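# Stand a closed box on end on a cork mat

## Task

A closed box rests on its biggest face on the table next to a cork mat, and neither is attached to the table. Set the box up on one of its four narrow sides so that it stands square (not tilted, not balanced on an edge), with that entire side resting on the mat, and keep the mat flat on the table. The box must stay like that with no help from the robot. At the end, release it and move the hands away.

## Robot and tools

Robot: two arms, left_arm and right_arm, each ending in an identical five-finger right hand (the hands are not mirrored, so every hand axis and number means the same on both). The reference image is a page about this hand; show_instructions displays it again.

Frames. Result poses are in one scene frame: origin on the table top midway between the arms, +z up, +x out over the table, left_arm on the +y side. The names left and right do not refer to image sides. Each arm reports its hand point position (m), orientation as quaternion wxyz, and velocities (m/s, rad/s); printed positions can be a little off, more at long reach. The hand point sits 0.05 m in front of the palm, where index pad meets thumb tip in a pinch. Its own axes: +z along the straight fingers (fingers extend 0.06 to 0.07 m past it), +y out of the palm, +x across the palm toward the little finger. The hand spans 0.08 m from the point on the little-finger side; on the thumb side 0.02 m with the thumb folded in front, up to 0.09 m otherwise. A wrist bracket on the little-finger side protrudes 0.03 m past the point along +y and 0.11 m across the palm and can collide.

The row: every motion argument is one flat list of 28 numbers in [-1, 1] covering both arms, even when only one moves. Order: left_arm dx, dy, dz, rx, ry, rz, then left_gripper little, ring, middle, index, thumb_bend, thumb_turn, force_limit, speed; then the same 14 for right_arm/right_gripper. dx..rz are offsets, not poses: the target is measured from the hand point's pose in the most recent result showing it (before any such result, and for second or later calls in one reply, from where the robot is when the action begins), expressed in the hand point's own axes. 1.0 equals 0.6 m or 180 degrees; rx, ry, rz form one rotation vector. All zeros therefore means go back to that reference pose, not stay still. Per control step the commanded pose is clipped to within 100 mm and 16 degrees of the measured one; position wins over orientation if both cannot be met.

Hand numbers are absolute targets. Fingers: +1 straight/open, -1 curled into the palm. thumb_bend: +1 straight, -1 fully bent. thumb_turn: +1 beside the palm, -1 in front opposing the fingers. A pinch is roughly index -0.22, thumb_bend -0.75, thumb_turn -0.57. force_limit maps -1..+1 to about 0..10 N fingertip force (0..15 N for the two thumb motors), only for closing. speed maps -1..+1 to near zero..full (full travel 0.6 s); use -0.9 or lower for a gentle grip. No value means unchanged: to keep a hand as is, resend its last eight numbers, or before any, its hand_measured six plus hand_force_limit and hand_speed. A motor only starts when its target changes by 0.01 or more, then locks on arrival or at force_limit. With the thumb turned in front, a whole-hand wrap fits objects 0.035 to 0.08 m wide; turn the thumb before reaching the object.

Tools.
execute_actions: {"actions": [...], "pictures": bool}. Empty list: just read the state. One action {"rows": [[28 numbers], ...], "steps": n}: up to 15 rows and 15 steps of 1/30 s, each row measured from the same reference pose (not chained), the last row repeated if rows run short. A wait {"steps": n} with n up to 300 counts from the previous result.
move: {"target": [28 numbers], "speed": m/s 0.002 to 0.5 (default 0.25; turning limited to twice that in rad/s), "stop_force": N 13 to 80, optional, shared by both arms}. Straight-line paths to the offset targets, 0.5 to 10 s, ending together; hand numbers are sent at the start. With stop_force an arm halts when its wrist sensor feels that much extra push along its path, then backs off slightly and holds; use it with very slow speed for probing contact, not when the hand rotates, and omit it when lifting off something the hand presses on. The result adds a move: line (done, off_target, moving, held, contact, fault) plus distances to targets; limits=paced means clipping, limits=held means blocked steps.
wait: {"seconds": 0 to 10}.
zoom_image: {"camera": one of cam_head_left, cam_head_right, cam_high, cam_low, cam_left_wrist, cam_right_wrist, "region": [x0, y0, x1, y1]} pixels, at most 504x504; all images are 504x504.
finished_scene: {"scene": current scene number}; irreversible, grades the result.

Results also give joint positions and torques (noisy, offset, nonzero in free air), wrist force and torque in the hand point axes (offset up to about 5.5 N, noise up to 3.4 N, saturating near 100 N), hand_measured, hand_stopped_by (moving, target, force, stalled, fault), hand_load_n (positive when pushed open; near 0 means grip lost), and Hand target lines. pose unreachable and HELD mark commands altered or blocked by the clearance check. MOTOR HOT warns from 70 °C; at 85 °C the arm is braked for a while.

Avoid: arms are stiff, so commanding even slightly into a firm surface can trigger a fault stop (10 s, rest of call skipped), as can joint torque at its limit or 150 N on the arm. Move slowly near contact. Never let the arms strike or press on each other, any part included. Do not drop, slam or knock anything off the table, and do not disturb the mat. Objects may get brief random pushes. Large moves may fall short; check the pose and send the rest.

Each tool is called after ">>>" by a JSON object that holds its "api" and its "payload", one argument or row to a line.

Reference images:

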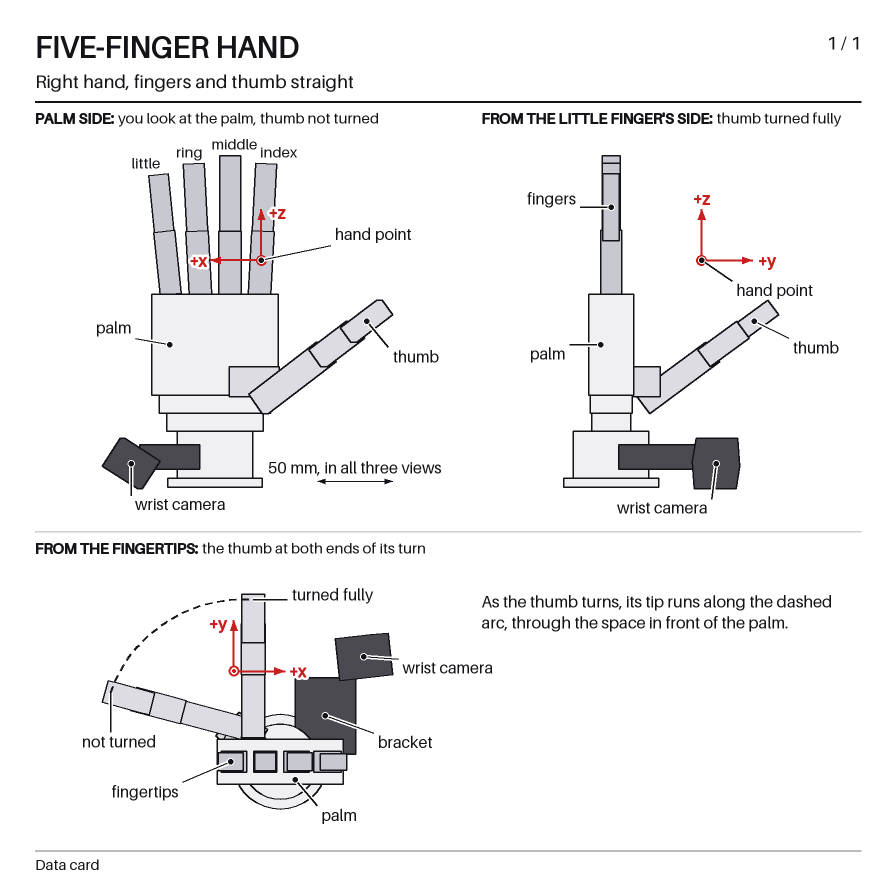

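## Session

>>> {"api": "execute_actions", "payload": {
  "actions": []
}}

Scene clock: 0.00 s of 5600.00 s.
left_arm: end_effector_position=(+0.0377, +1.0982, +0.5749) hand_measured=(+1.000, +1.000, +1.000, +1.000, +1.000, +1.000) hand_load_n=(+0.0, +0.0, +0.0, +0.0, +0.0, +0.0) hand_stopped_by=(target, target, target, target, target, target) hand_force_limit=0.00 hand_speed=-0.80 end_effector_quat_wxyz=(-0.050, -0.683, +0.729, +0.008) end_effector_velocity=(+0.001, +0.000, -0.000) end_effector_angular_velocity=(-0.001, +0.001, -0.002) | right_arm: end_effector_position=(-0.0164, -1.3162, +0.6422) hand_measured=(+1.000, +1.000, +1.000, +1.000, +1.000, +1.000) hand_load_n=(+0.0, +0.0, +0.0, +0.0, +0.0, +0.0) hand_stopped_by=(target, target, target, target, target, target) hand_force_limit=0.00 hand_speed=-0.80 end_effector_quat_wxyz=(-0.018, +0.712, +0.701, -0.040) end_effector_velocity=(-0.000, -0.000, -0.001) end_effector_angular_velocity=(+0.002, -0.001, -0.000)
Joint positions: left_arm=[ 1.083 -1.572  1.513  1.718  1.518 -1.941] | right_arm=[-1.966 -1.528  1.305  1.735  1.636 -1.937]
Joint velocities: left_arm=[-0.001  0.001  0.     0.    -0.001  0.   ] | right_arm=[-0.     0.001  0.     0.001 -0.     0.   ]
Joint torques (N m, as the arm reports them, + toward a larger angle): no reading
Wrist force (N, on the end effector, along its own x y z axes, offset not removed): no reading
Wrist torque (N m, same axes, about the end effector's origin, offset not removed): no reading
Hand target (left_arm): +0.038, +1.098, +0.575; +0.050, +0.683, -0.729, -0.008
Hand target (right_arm): -0.016, -1.316, +0.642; -0.018, +0.712, +0.701, -0.040

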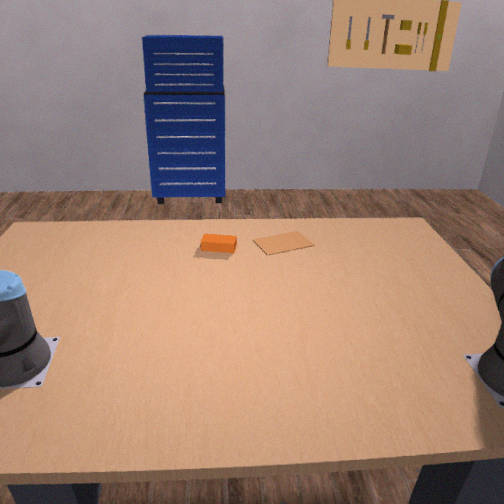

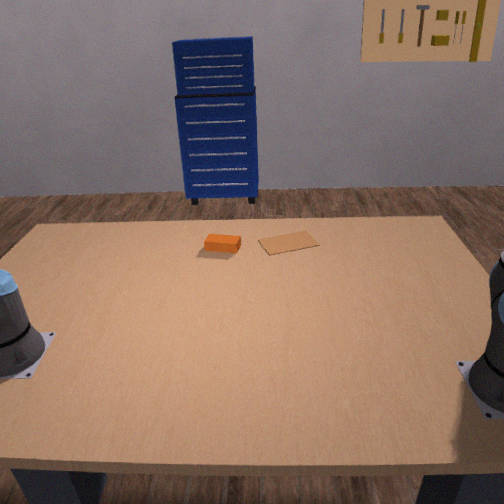

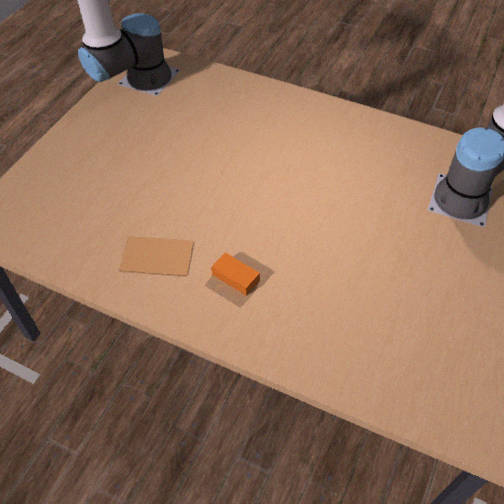

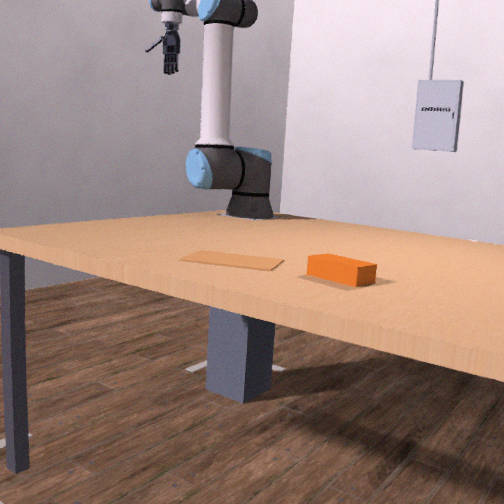

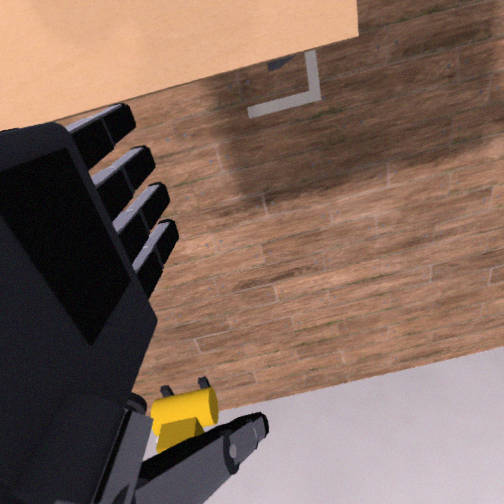

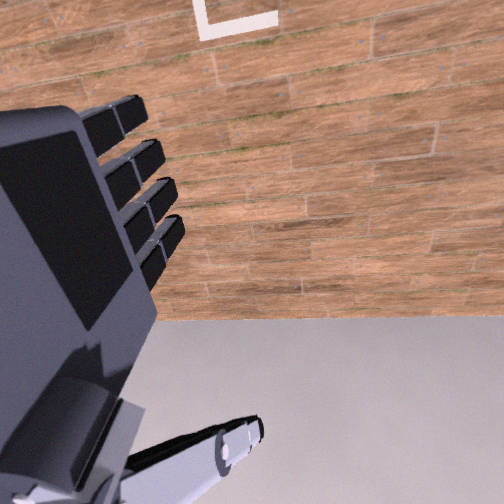

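>>> {"api": "zoom_image", "payload": {
  "camera": "cam_high",
  "region": [100, 200, 300, 330]
}}

>>> {"api": "zoom_image", "payload": {
  "camera": "cam_head_left",
  "region": [180, 210, 330, 270]
}}

Region (100, 200, 300, 330) of cam_high's 504x504 image, scaled by 2.520, with more detail than that image has; it fills the top 328 rows of this view, and the rest is white.

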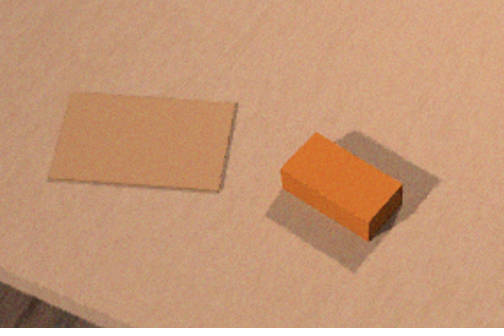

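Region (180, 210, 330, 270) of cam_head_left's 504x504 image, scaled by 3.360, with more detail than that image has; it fills the top 202 rows of this view, and the rest is white.

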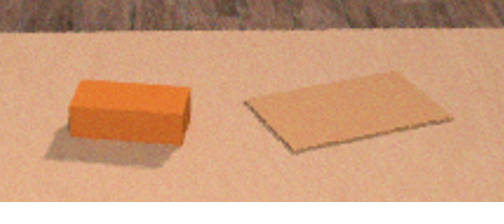

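>>> {"api": "move", "payload": {
  "target": [0.744,-0.70,0.149,0.026,-0.019,-0.0207,1,1,1,1,1,-1,0,0, 0,0,0,0,0,0,1,1,1,1,1,1,0,-0.8],
  "speed": 0.4
}}

>>> {"api": "move", "payload": {
  "target": [0.9,-0.267,0.25,0,0,0,1,1,1,1,1,-1,0,0, 0,0,0,0,0,0,1,1,1,1,1,1,0,-0.8],
  "speed": 0.4
}}

Scene clock: 90.57 s of 5600.00 s.
left_arm: end_effector_position=(+0.4209, +0.6205, +0.4810) hand_measured=(+1.000, +1.000, +1.000, +1.000, +1.000, -1.000) hand_load_n=(+0.0, +0.0, +0.0, +0.0, +0.0, +0.0) hand_stopped_by=(target, target, target, target, target, target) hand_force_limit=0.00 hand_speed=0.00 end_effector_quat_wxyz=(+0.000, +0.707, -0.707, +0.001) end_effector_velocity=(+0.002, -0.002, -0.000) end_effector_angular_velocity=(+0.004, +0.001, +0.001) | right_arm: end_effector_position=(-0.0164, -1.3162, +0.6422) hand_measured=(+1.000, +1.000, +1.000, +1.000, +1.000, +1.000) hand_load_n=(+0.0, +0.0, +0.0, +0.0, +0.0, +0.0) hand_stopped_by=(target, target, target, target, target, target) hand_force_limit=0.00 hand_speed=-0.80 end_effector_quat_wxyz=(-0.018, +0.712, +0.701, -0.040) end_effector_velocity=(+0.000, +0.001, +0.001) end_effector_angular_velocity=(-0.001, +0.000, -0.001)
Joint positions: left_arm=[-0.529 -1.731  1.795  1.504  1.572 -3.616] | right_arm=[-1.966 -1.528  1.305  1.735  1.636 -1.937]
Joint velocities: left_arm=[-0.004  0.004 -0.002  0.    -0.003 -0.004] | right_arm=[ 0.    -0.002  0.001  0.    -0.     0.001]
Joint torques (N m, as the arm reports them, + toward a larger angle): left_arm=[-21.43 -13.5  -46.85   1.07  -2.8   -2.01] | right_arm=[ -1.59 -43.6  -35.41   4.85   0.45  -0.48]
Wrist force (N, on the end effector, along its own x y z axes, offset not removed): left_arm=[-0.3 0.4 2.5] | right_arm=[3.4 0.0 2.0]
Wrist torque (N m, same axes, about the end effector's origin, offset not removed): left_arm=[-0.12 -0.25 0.04] | right_arm=[-0.03 -0.65 0.03]
Hand target (left_arm): +0.421, +0.620, +0.481; +0.000, +0.707, -0.707, +0.001
Hand target (right_arm): -0.016, -1.316, +0.642; -0.018, +0.712, +0.701, -0.040
Off the commanded pose (left_arm): 0.002 m, 0 deg.
Off the commanded pose (right_arm): 0.000 m, 0 deg.
After step 90, 85.20 s passed at rest.
move: done; limits=paced

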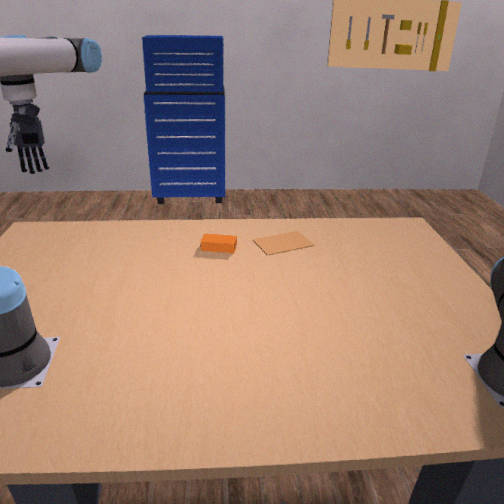

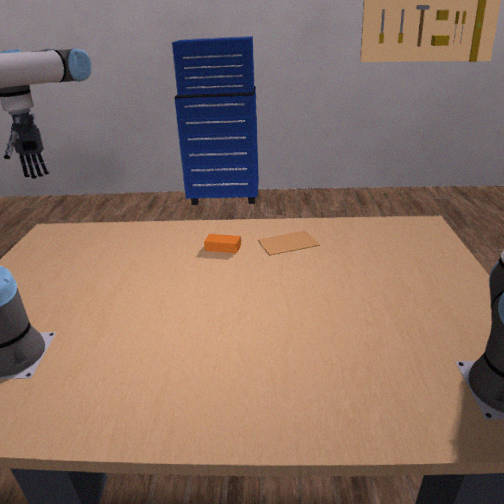

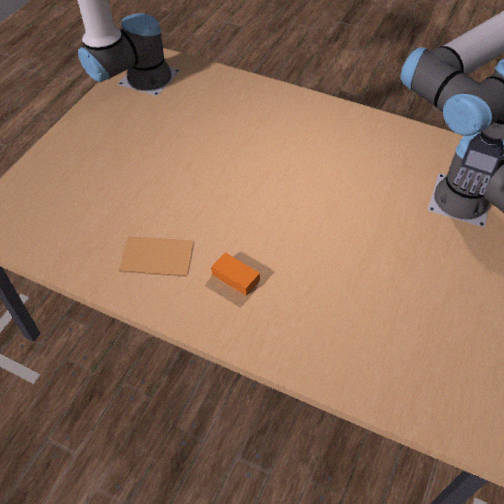

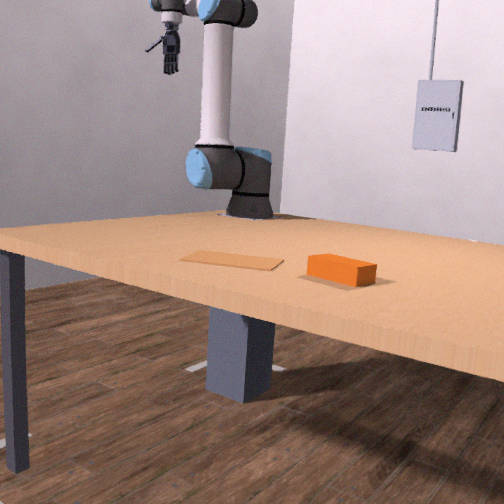

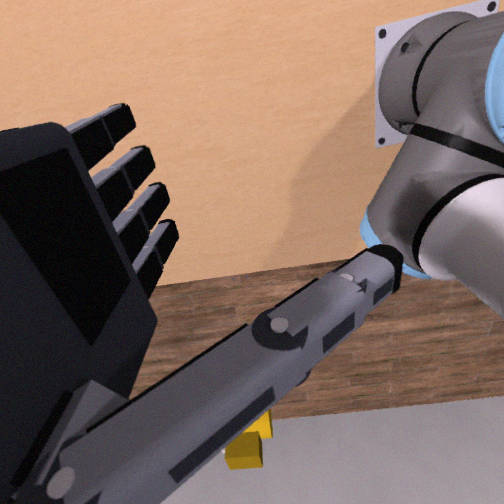

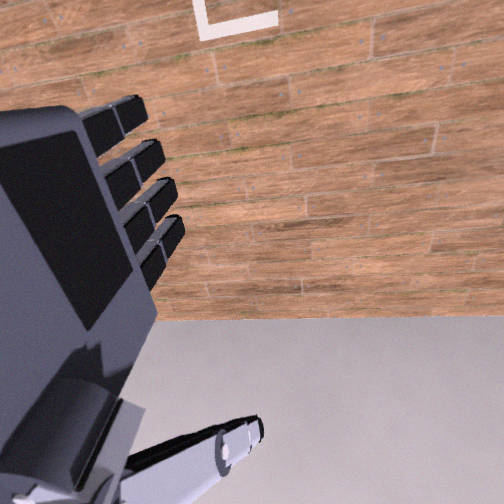

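Scene clock: 92.83 s of 5600.00 s.
left_arm: end_effector_position=(+0.5814, +0.0800, +0.3327) hand_measured=(+1.000, +1.000, +1.000, +1.000, +1.000, -1.000) hand_load_n=(+0.0, +0.0, +0.0, +0.0, +0.0, +0.0) hand_stopped_by=(target, target, target, target, target, target) hand_force_limit=0.00 hand_speed=0.00 end_effector_quat_wxyz=(+0.001, +0.707, -0.707, +0.002) end_effector_velocity=(+0.001, -0.002, -0.000) end_effector_angular_velocity=(+0.000, +0.000, -0.001) | right_arm: end_effector_position=(-0.0164, -1.3162, +0.6422) hand_measured=(+1.000, +1.000, +1.000, +1.000, +1.000, +1.000) hand_load_n=(+0.0, +0.0, +0.0, +0.0, +0.0, +0.0) hand_stopped_by=(target, target, target, target, target, target) hand_force_limit=0.00 hand_speed=-0.80 end_effector_quat_wxyz=(-0.018, +0.712, +0.701, -0.040) end_effector_velocity=(+0.000, -0.000, -0.001) end_effector_angular_velocity=(+0.003, -0.002, -0.000)
Joint positions: left_arm=[-1.059 -1.028  1.212  1.382  1.571 -4.145] | right_arm=[-1.966 -1.528  1.305  1.735  1.636 -1.937]
Joint velocities: left_arm=[-0.001  0.004 -0.006  0.002 -0.    -0.   ] | right_arm=[-0.     0.002  0.001  0.001 -0.001  0.   ]
Joint torques (N m, as the arm reports them, + toward a larger angle): left_arm=[-19.82 -64.69 -46.23   7.69   3.42  -1.75] | right_arm=[ -2.62 -42.18 -35.58   4.82   0.17  -0.17]
Wrist force (N, on the end effector, along its own x y z axes, offset not removed): left_arm=[-1.8 -0.4 0.0] | right_arm=[2.1 -0.3 2.0]
Wrist torque (N m, same axes, about the end effector's origin, offset not removed): left_arm=[-0.18 0.18 -0.10] | right_arm=[-0.11 -0.34 0.02]
Hand target (left_arm): +0.581, +0.080, +0.333; +0.001, +0.707, -0.707, +0.002
Hand target (right_arm): -0.016, -1.316, +0.642; -0.018, +0.712, +0.701, -0.040
Off the commanded pose (left_arm): 0.000 m, 0 deg.
Off the commanded pose (right_arm): 0.000 m, 0 deg.
move: done

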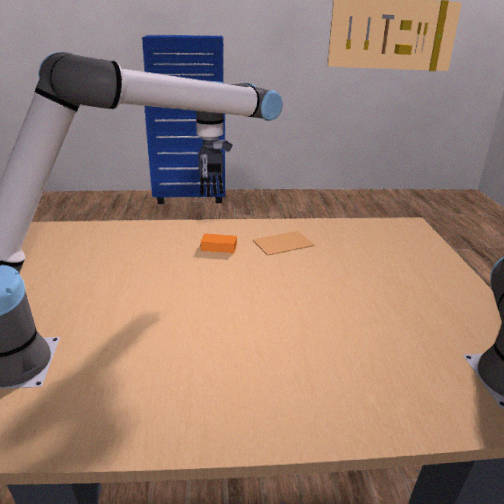

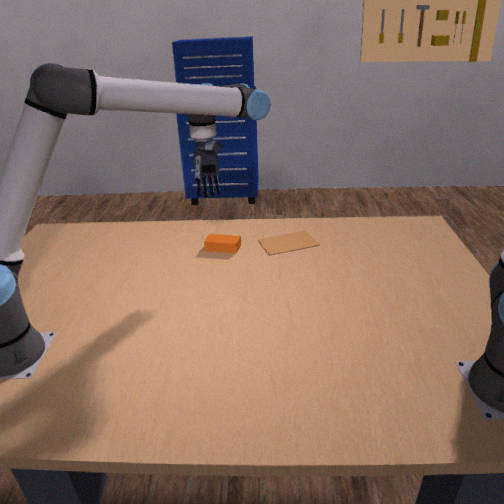

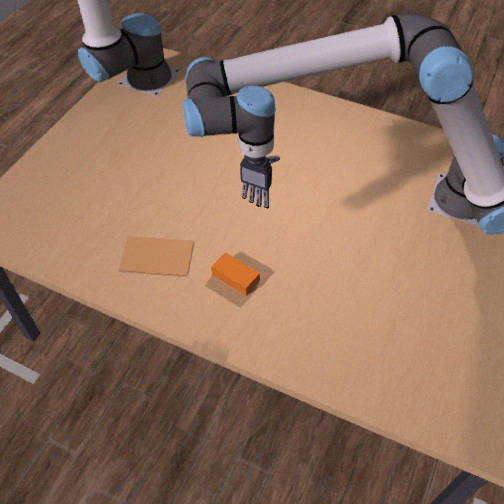

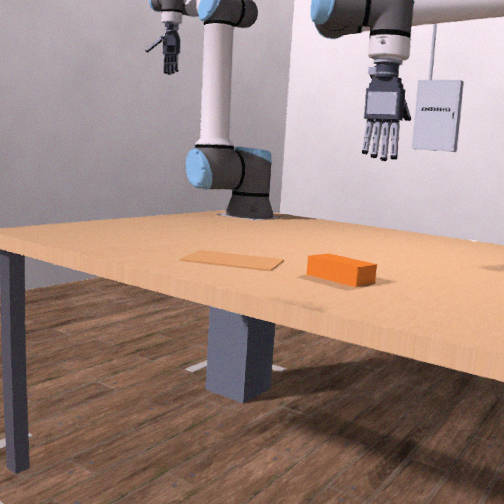

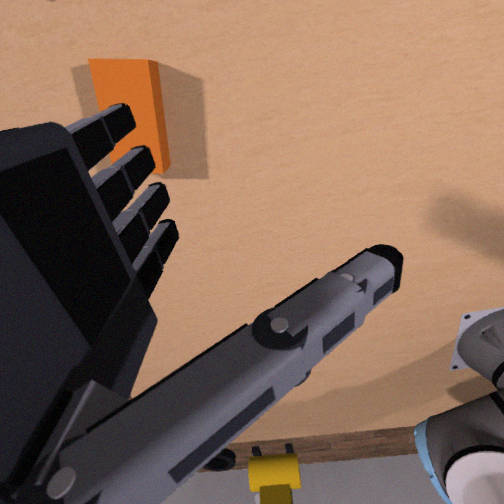

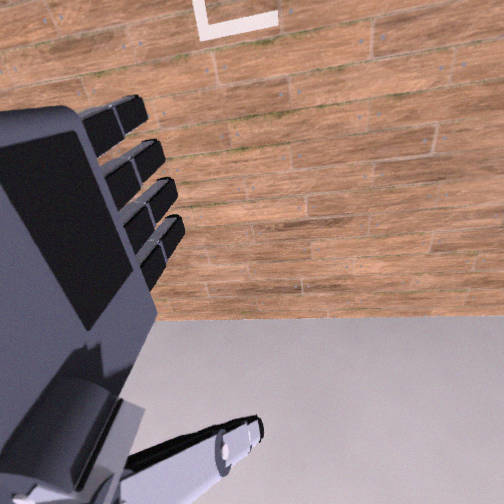

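>>> {"api": "move", "payload": {
  "target": [0.05,-0.235,0.305,0.3049,0.024,0.0461,1,1,1,1,1,-1,0,0, 0,0,0,0,0,0,1,1,1,1,1,1,0,-0.8],
  "speed": 0.3
}}

Scene clock: 144.87 s of 5600.00 s.
left_arm: end_effector_position=(+0.7221, +0.0493, +0.1503) hand_measured=(+1.000, +1.000, +1.000, +1.000, +1.000, -1.000) hand_load_n=(+0.0, +0.0, +0.0, +0.0, +0.0, +0.0) hand_stopped_by=(target, target, target, target, target, target) hand_force_limit=0.00 hand_speed=0.00 end_effector_quat_wxyz=(+0.299, -0.577, +0.674, -0.352) end_effector_velocity=(+0.002, -0.001, -0.001) end_effector_angular_velocity=(-0.005, -0.013, -0.006) | right_arm: end_effector_position=(-0.0164, -1.3162, +0.6422) hand_measured=(+1.000, +1.000, +1.000, +1.000, +1.000, +1.000) hand_load_n=(+0.0, +0.0, +0.0, +0.0, +0.0, +0.0) hand_stopped_by=(target, target, target, target, target, target) hand_force_limit=0.00 hand_speed=-0.80 end_effector_quat_wxyz=(-0.018, +0.712, +0.701, -0.040) end_effector_velocity=(+0.000, +0.000, -0.000) end_effector_angular_velocity=(+0.000, +0.000, +0.001)
Joint positions: left_arm=[-1.189 -1.079  1.617  0.358  0.824 -3.849] | right_arm=[-1.966 -1.528  1.305  1.735  1.636 -1.937]
Joint velocities: left_arm=[ 0.    -0.003  0.008 -0.025 -0.004  0.014] | right_arm=[ 0.    -0.     0.    -0.     0.    -0.001]
Joint torques (N m, as the arm reports them, + toward a larger angle): left_arm=[-18.52 -80.11 -29.73  -0.97  -3.63   2.75] | right_arm=[ -3.06 -43.22 -36.15   4.74   0.26  -0.12]
Wrist force (N, on the end effector, along its own x y z axes, offset not removed): left_arm=[-0.7 2.1 -0.4] | right_arm=[3.7 1.7 0.9]
Wrist torque (N m, same axes, about the end effector's origin, offset not removed): left_arm=[0.25 -0.03 0.07] | right_arm=[0.34 -0.58 0.07]
Hand target (left_arm): +0.722, +0.049, +0.150; +0.300, -0.577, +0.673, -0.352
Hand target (right_arm): -0.016, -1.316, +0.642; -0.018, +0.712, +0.701, -0.040
Off the commanded pose (left_arm): 0.001 m, 0 deg.
Off the commanded pose (right_arm): 0.000 m, 0 deg.
After step 90, 46.77 s passed at rest.
move: done

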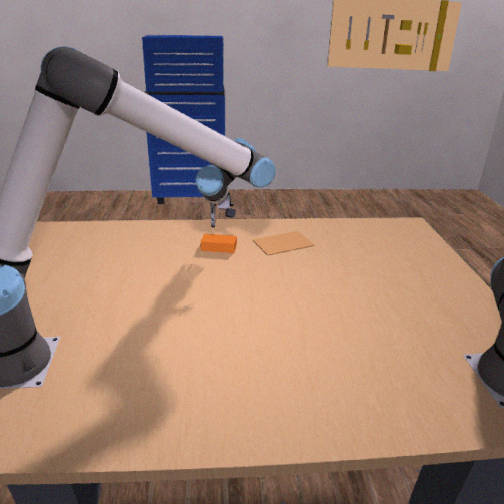

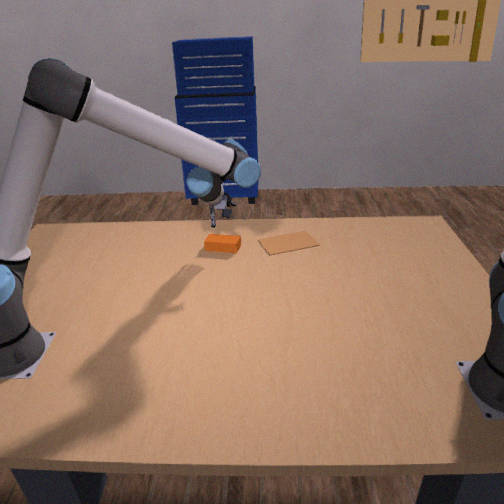

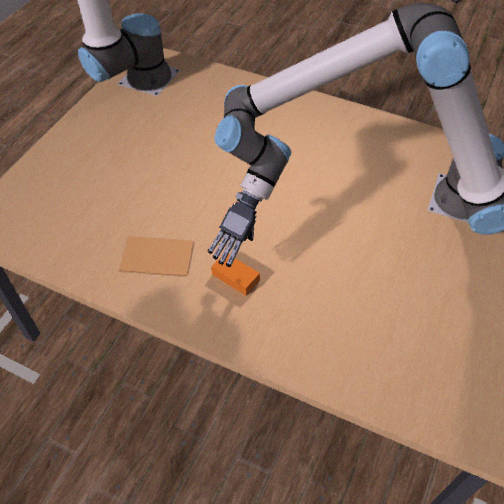

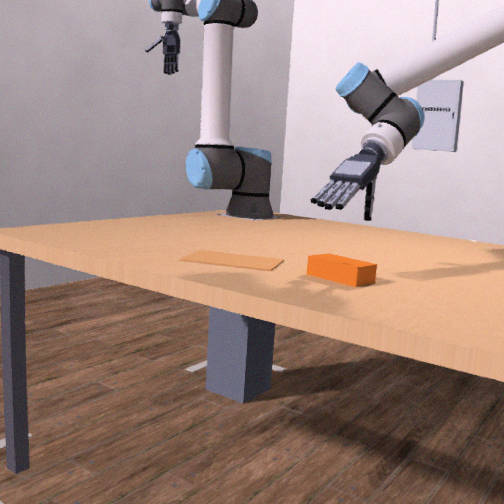

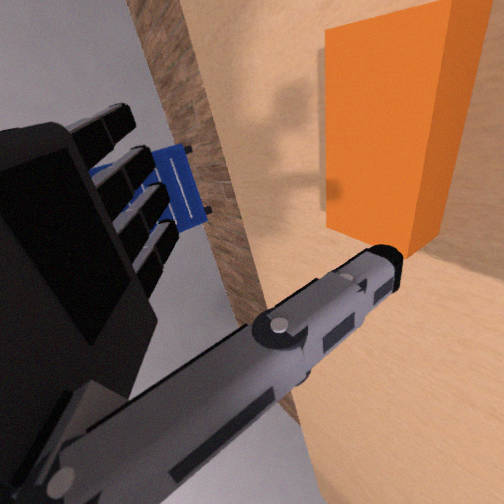

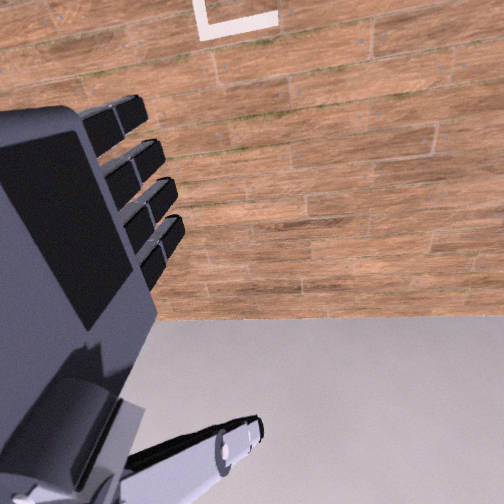

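>>> {"api": "move", "payload": {
  "target": [0.0333,0.0715,0.0867,0,0,0,1,1,1,1,1,-1,0,0, 0,0,0,0,0,0,1,1,1,1,1,1,0,-0.8],
  "speed": 0.15
}}

Scene clock: 172.10 s of 5600.00 s.
left_arm: end_effector_position=(+0.7366, +0.0266, +0.0856) hand_measured=(+1.000, +1.000, +1.000, +1.000, +1.000, -1.000) hand_load_n=(+0.0, +0.0, +0.0, +0.0, +0.0, +0.0) hand_stopped_by=(target, target, target, target, target, target) hand_force_limit=0.00 hand_speed=0.00 end_effector_quat_wxyz=(+0.299, -0.577, +0.674, -0.352) end_effector_velocity=(+0.001, -0.001, -0.003) end_effector_angular_velocity=(+0.001, -0.000, +0.000) | right_arm: end_effector_position=(-0.0164, -1.3162, +0.6422) hand_measured=(+1.000, +1.000, +1.000, +1.000, +1.000, +1.000) hand_load_n=(+0.0, +0.0, +0.0, +0.0, +0.0, +0.0) hand_stopped_by=(target, target, target, target, target, target) hand_force_limit=0.00 hand_speed=-0.80 end_effector_quat_wxyz=(-0.018, +0.712, +0.701, -0.040) end_effector_velocity=(-0.000, -0.001, -0.001) end_effector_angular_velocity=(-0.001, -0.001, +0.001)
Joint positions: left_arm=[-1.184 -0.984  1.594  0.282  0.827 -3.844] | right_arm=[-1.966 -1.528  1.305  1.735  1.636 -1.937]
Joint velocities: left_arm=[ 0.001  0.005 -0.002 -0.003 -0.     0.001] | right_arm=[-0.     0.001  0.    -0.002 -0.001 -0.   ]
Joint torques (N m, as the arm reports them, + toward a larger angle): left_arm=[ 19.21 -62.16 -38.93  -0.58   2.14   2.43] | right_arm=[ -3.13 -42.41 -35.95   4.92   0.32  -0.3 ]
Wrist force (N, on the end effector, along its own x y z axes, offset not removed): left_arm=[0.4 -0.6 1.4] | right_arm=[1.4 0.6 0.8]
Wrist torque (N m, same axes, about the end effector's origin, offset not removed): left_arm=[-0.15 -0.21 -0.16] | right_arm=[0.20 -0.24 -0.04]
Hand target (left_arm): +0.737, +0.026, +0.085; +0.299, -0.577, +0.674, -0.352
Hand target (right_arm): -0.016, -1.316, +0.642; -0.018, +0.712, +0.701, -0.040
Off the commanded pose (left_arm): 0.000 m, 0 deg.
Off the commanded pose (right_arm): 0.000 m, 0 deg.
After step 90, 23.20 s passed at rest.
move: done

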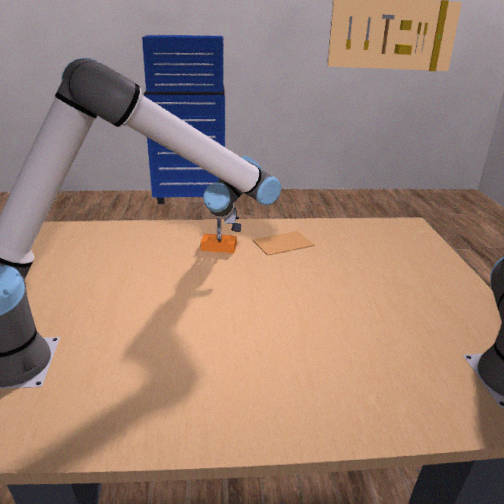

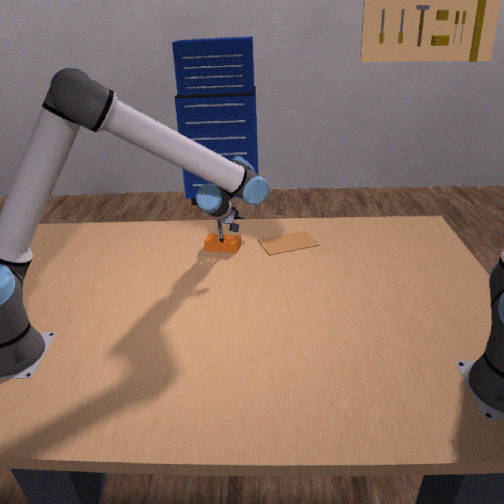

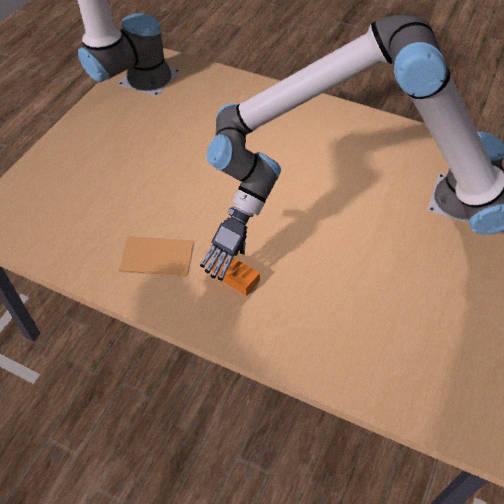

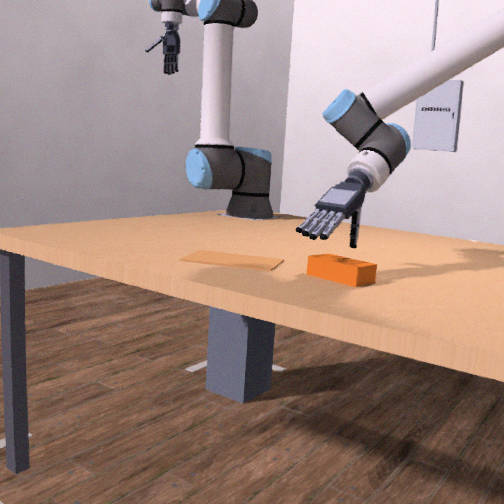

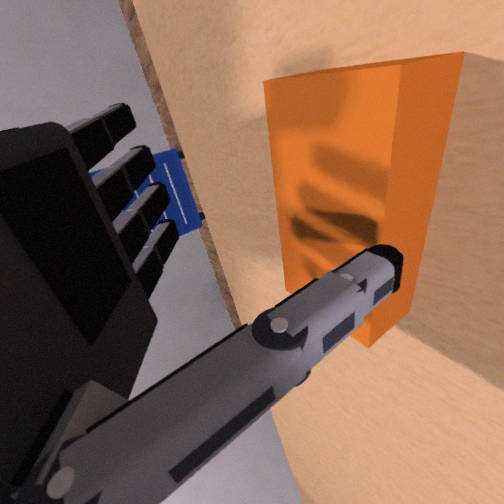

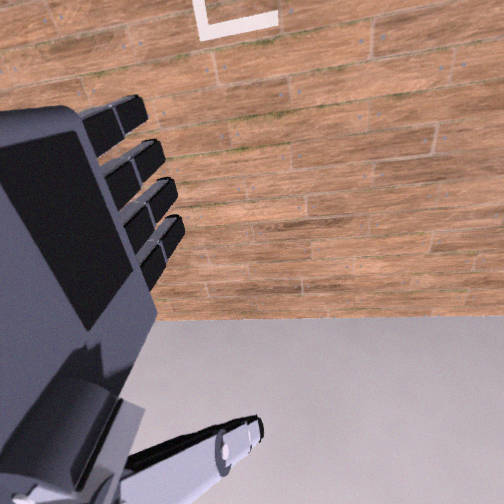

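>>> {"api": "move", "payload": {
  "target": [0,0.0672,0.0349,0,0,0,1,1,0.75,0.75,1,-1,0,0, 0,0,0,0,0,0,1,1,1,1,1,1,0,-0.8],
  "speed": 0.06,
  "stop_force": 15
}}

Scene clock: 185.70 s of 5600.00 s.
left_arm: end_effector_position=(+0.7307, +0.0273, +0.0408) hand_measured=(+1.000, +1.000, +0.750, +0.750, +1.000, -1.000) hand_load_n=(+0.0, +0.0, +0.0, +0.0, +0.0, +0.0) hand_stopped_by=(target, target, target, target, target, target) hand_force_limit=0.00 hand_speed=0.00 end_effector_quat_wxyz=(+0.299, -0.577, +0.674, -0.352) end_effector_velocity=(-0.001, -0.001, -0.002) end_effector_angular_velocity=(-0.001, -0.000, -0.001) | right_arm: end_effector_position=(-0.0164, -1.3162, +0.6422) hand_measured=(+1.000, +1.000, +1.000, +1.000, +1.000, +1.000) hand_load_n=(+0.0, +0.0, +0.0, +0.0, +0.0, +0.0) hand_stopped_by=(target, target, target, target, target, target) hand_force_limit=0.00 hand_speed=-0.80 end_effector_quat_wxyz=(-0.018, +0.712, +0.701, -0.040) end_effector_velocity=(+0.000, -0.000, +0.000) end_effector_angular_velocity=(-0.001, -0.001, +0.000)
Joint positions: left_arm=[-1.191 -0.945  1.624  0.218  0.823 -3.851] | right_arm=[-1.966 -1.528  1.305  1.735  1.636 -1.937]
Joint velocities: left_arm=[-0.001  0.002  0.001 -0.004 -0.    -0.001] | right_arm=[-0.     0.    -0.001  0.    -0.001 -0.   ]
Joint torques (N m, as the arm reports them, + toward a larger angle): left_arm=[-22.04 -66.76 -26.98  -0.82  -3.86  -1.88] | right_arm=[ -1.62 -42.25 -35.76   4.98   0.31  -0.13]
Wrist force (N, on the end effector, along its own x y z axes, offset not removed): left_arm=[-2.0 1.3 -1.4] | right_arm=[1.0 0.8 1.8]
Wrist torque (N m, same axes, about the end effector's origin, offset not removed): left_arm=[0.21 0.20 -0.14] | right_arm=[0.12 -0.24 -0.03]
Hand target (left_arm): +0.731, +0.027, +0.041; +0.299, -0.577, +0.674, -0.352
Hand target (right_arm): -0.016, -1.316, +0.642; -0.018, +0.712, +0.701, -0.040
Off the commanded pose (left_arm): 0.000 m, 0 deg.
Off the commanded pose (right_arm): 0.000 m, 0 deg.
After step 90, 9.40 s passed at rest.
move: done

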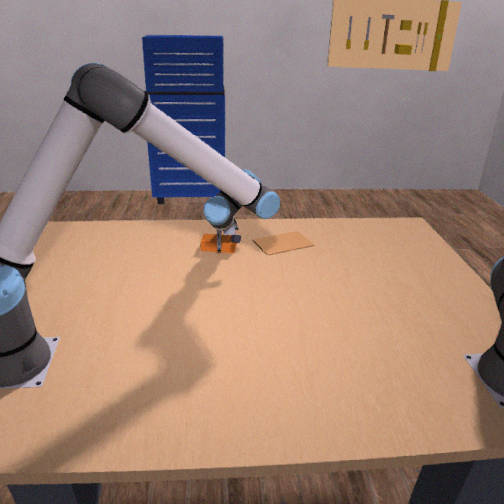

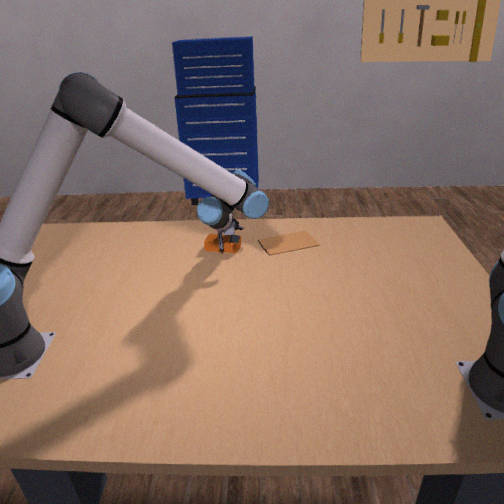

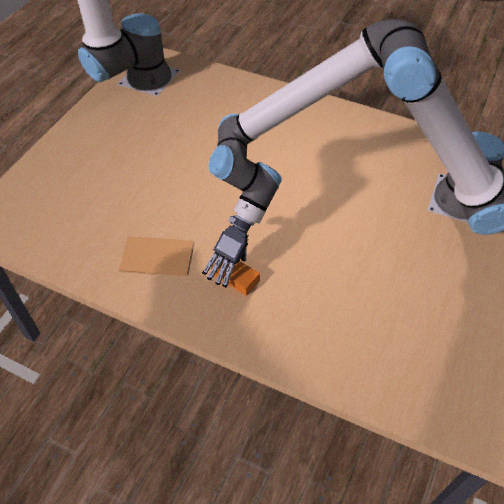

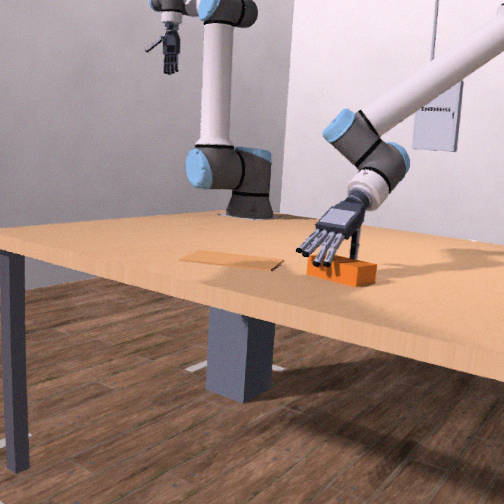

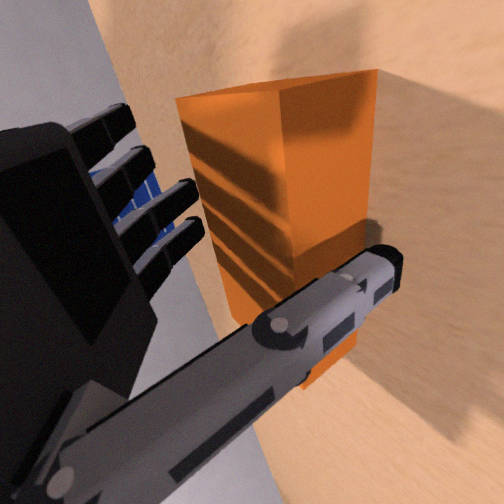

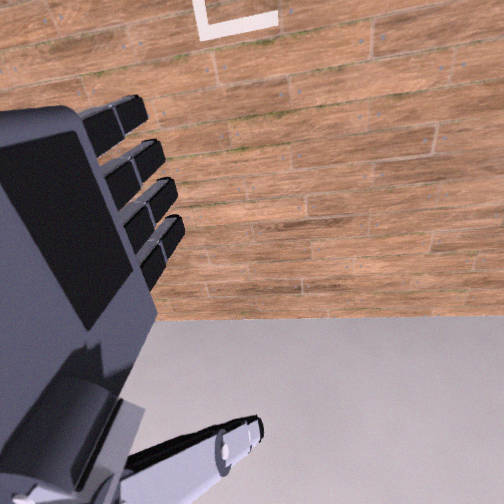

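>>> {"api": "zoom_image", "payload": {
  "camera": "cam_head_left",
  "region": [185, 200, 265, 265]
}}

>>> {"api": "zoom_image", "payload": {
  "camera": "cam_low",
  "region": [280, 190, 400, 300]
}}

Region (185, 200, 265, 265) of cam_head_left's 504x504 image, scaled by 6.300, with more detail than that image has; it fills the top 410 rows of this view, and the rest is white.

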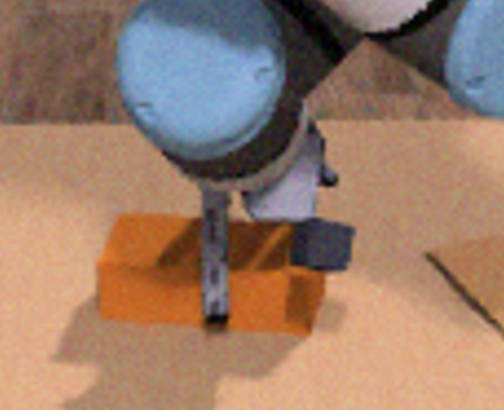

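Region (280, 190, 400, 300) of cam_low's 504x504 image, scaled by 4.200, with more detail than that image has; it fills the top 462 rows of this view, and the rest is white.

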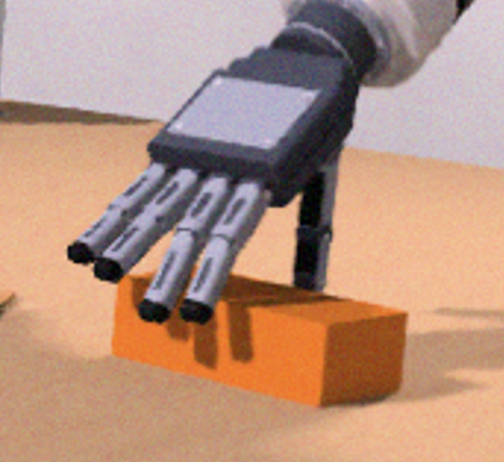

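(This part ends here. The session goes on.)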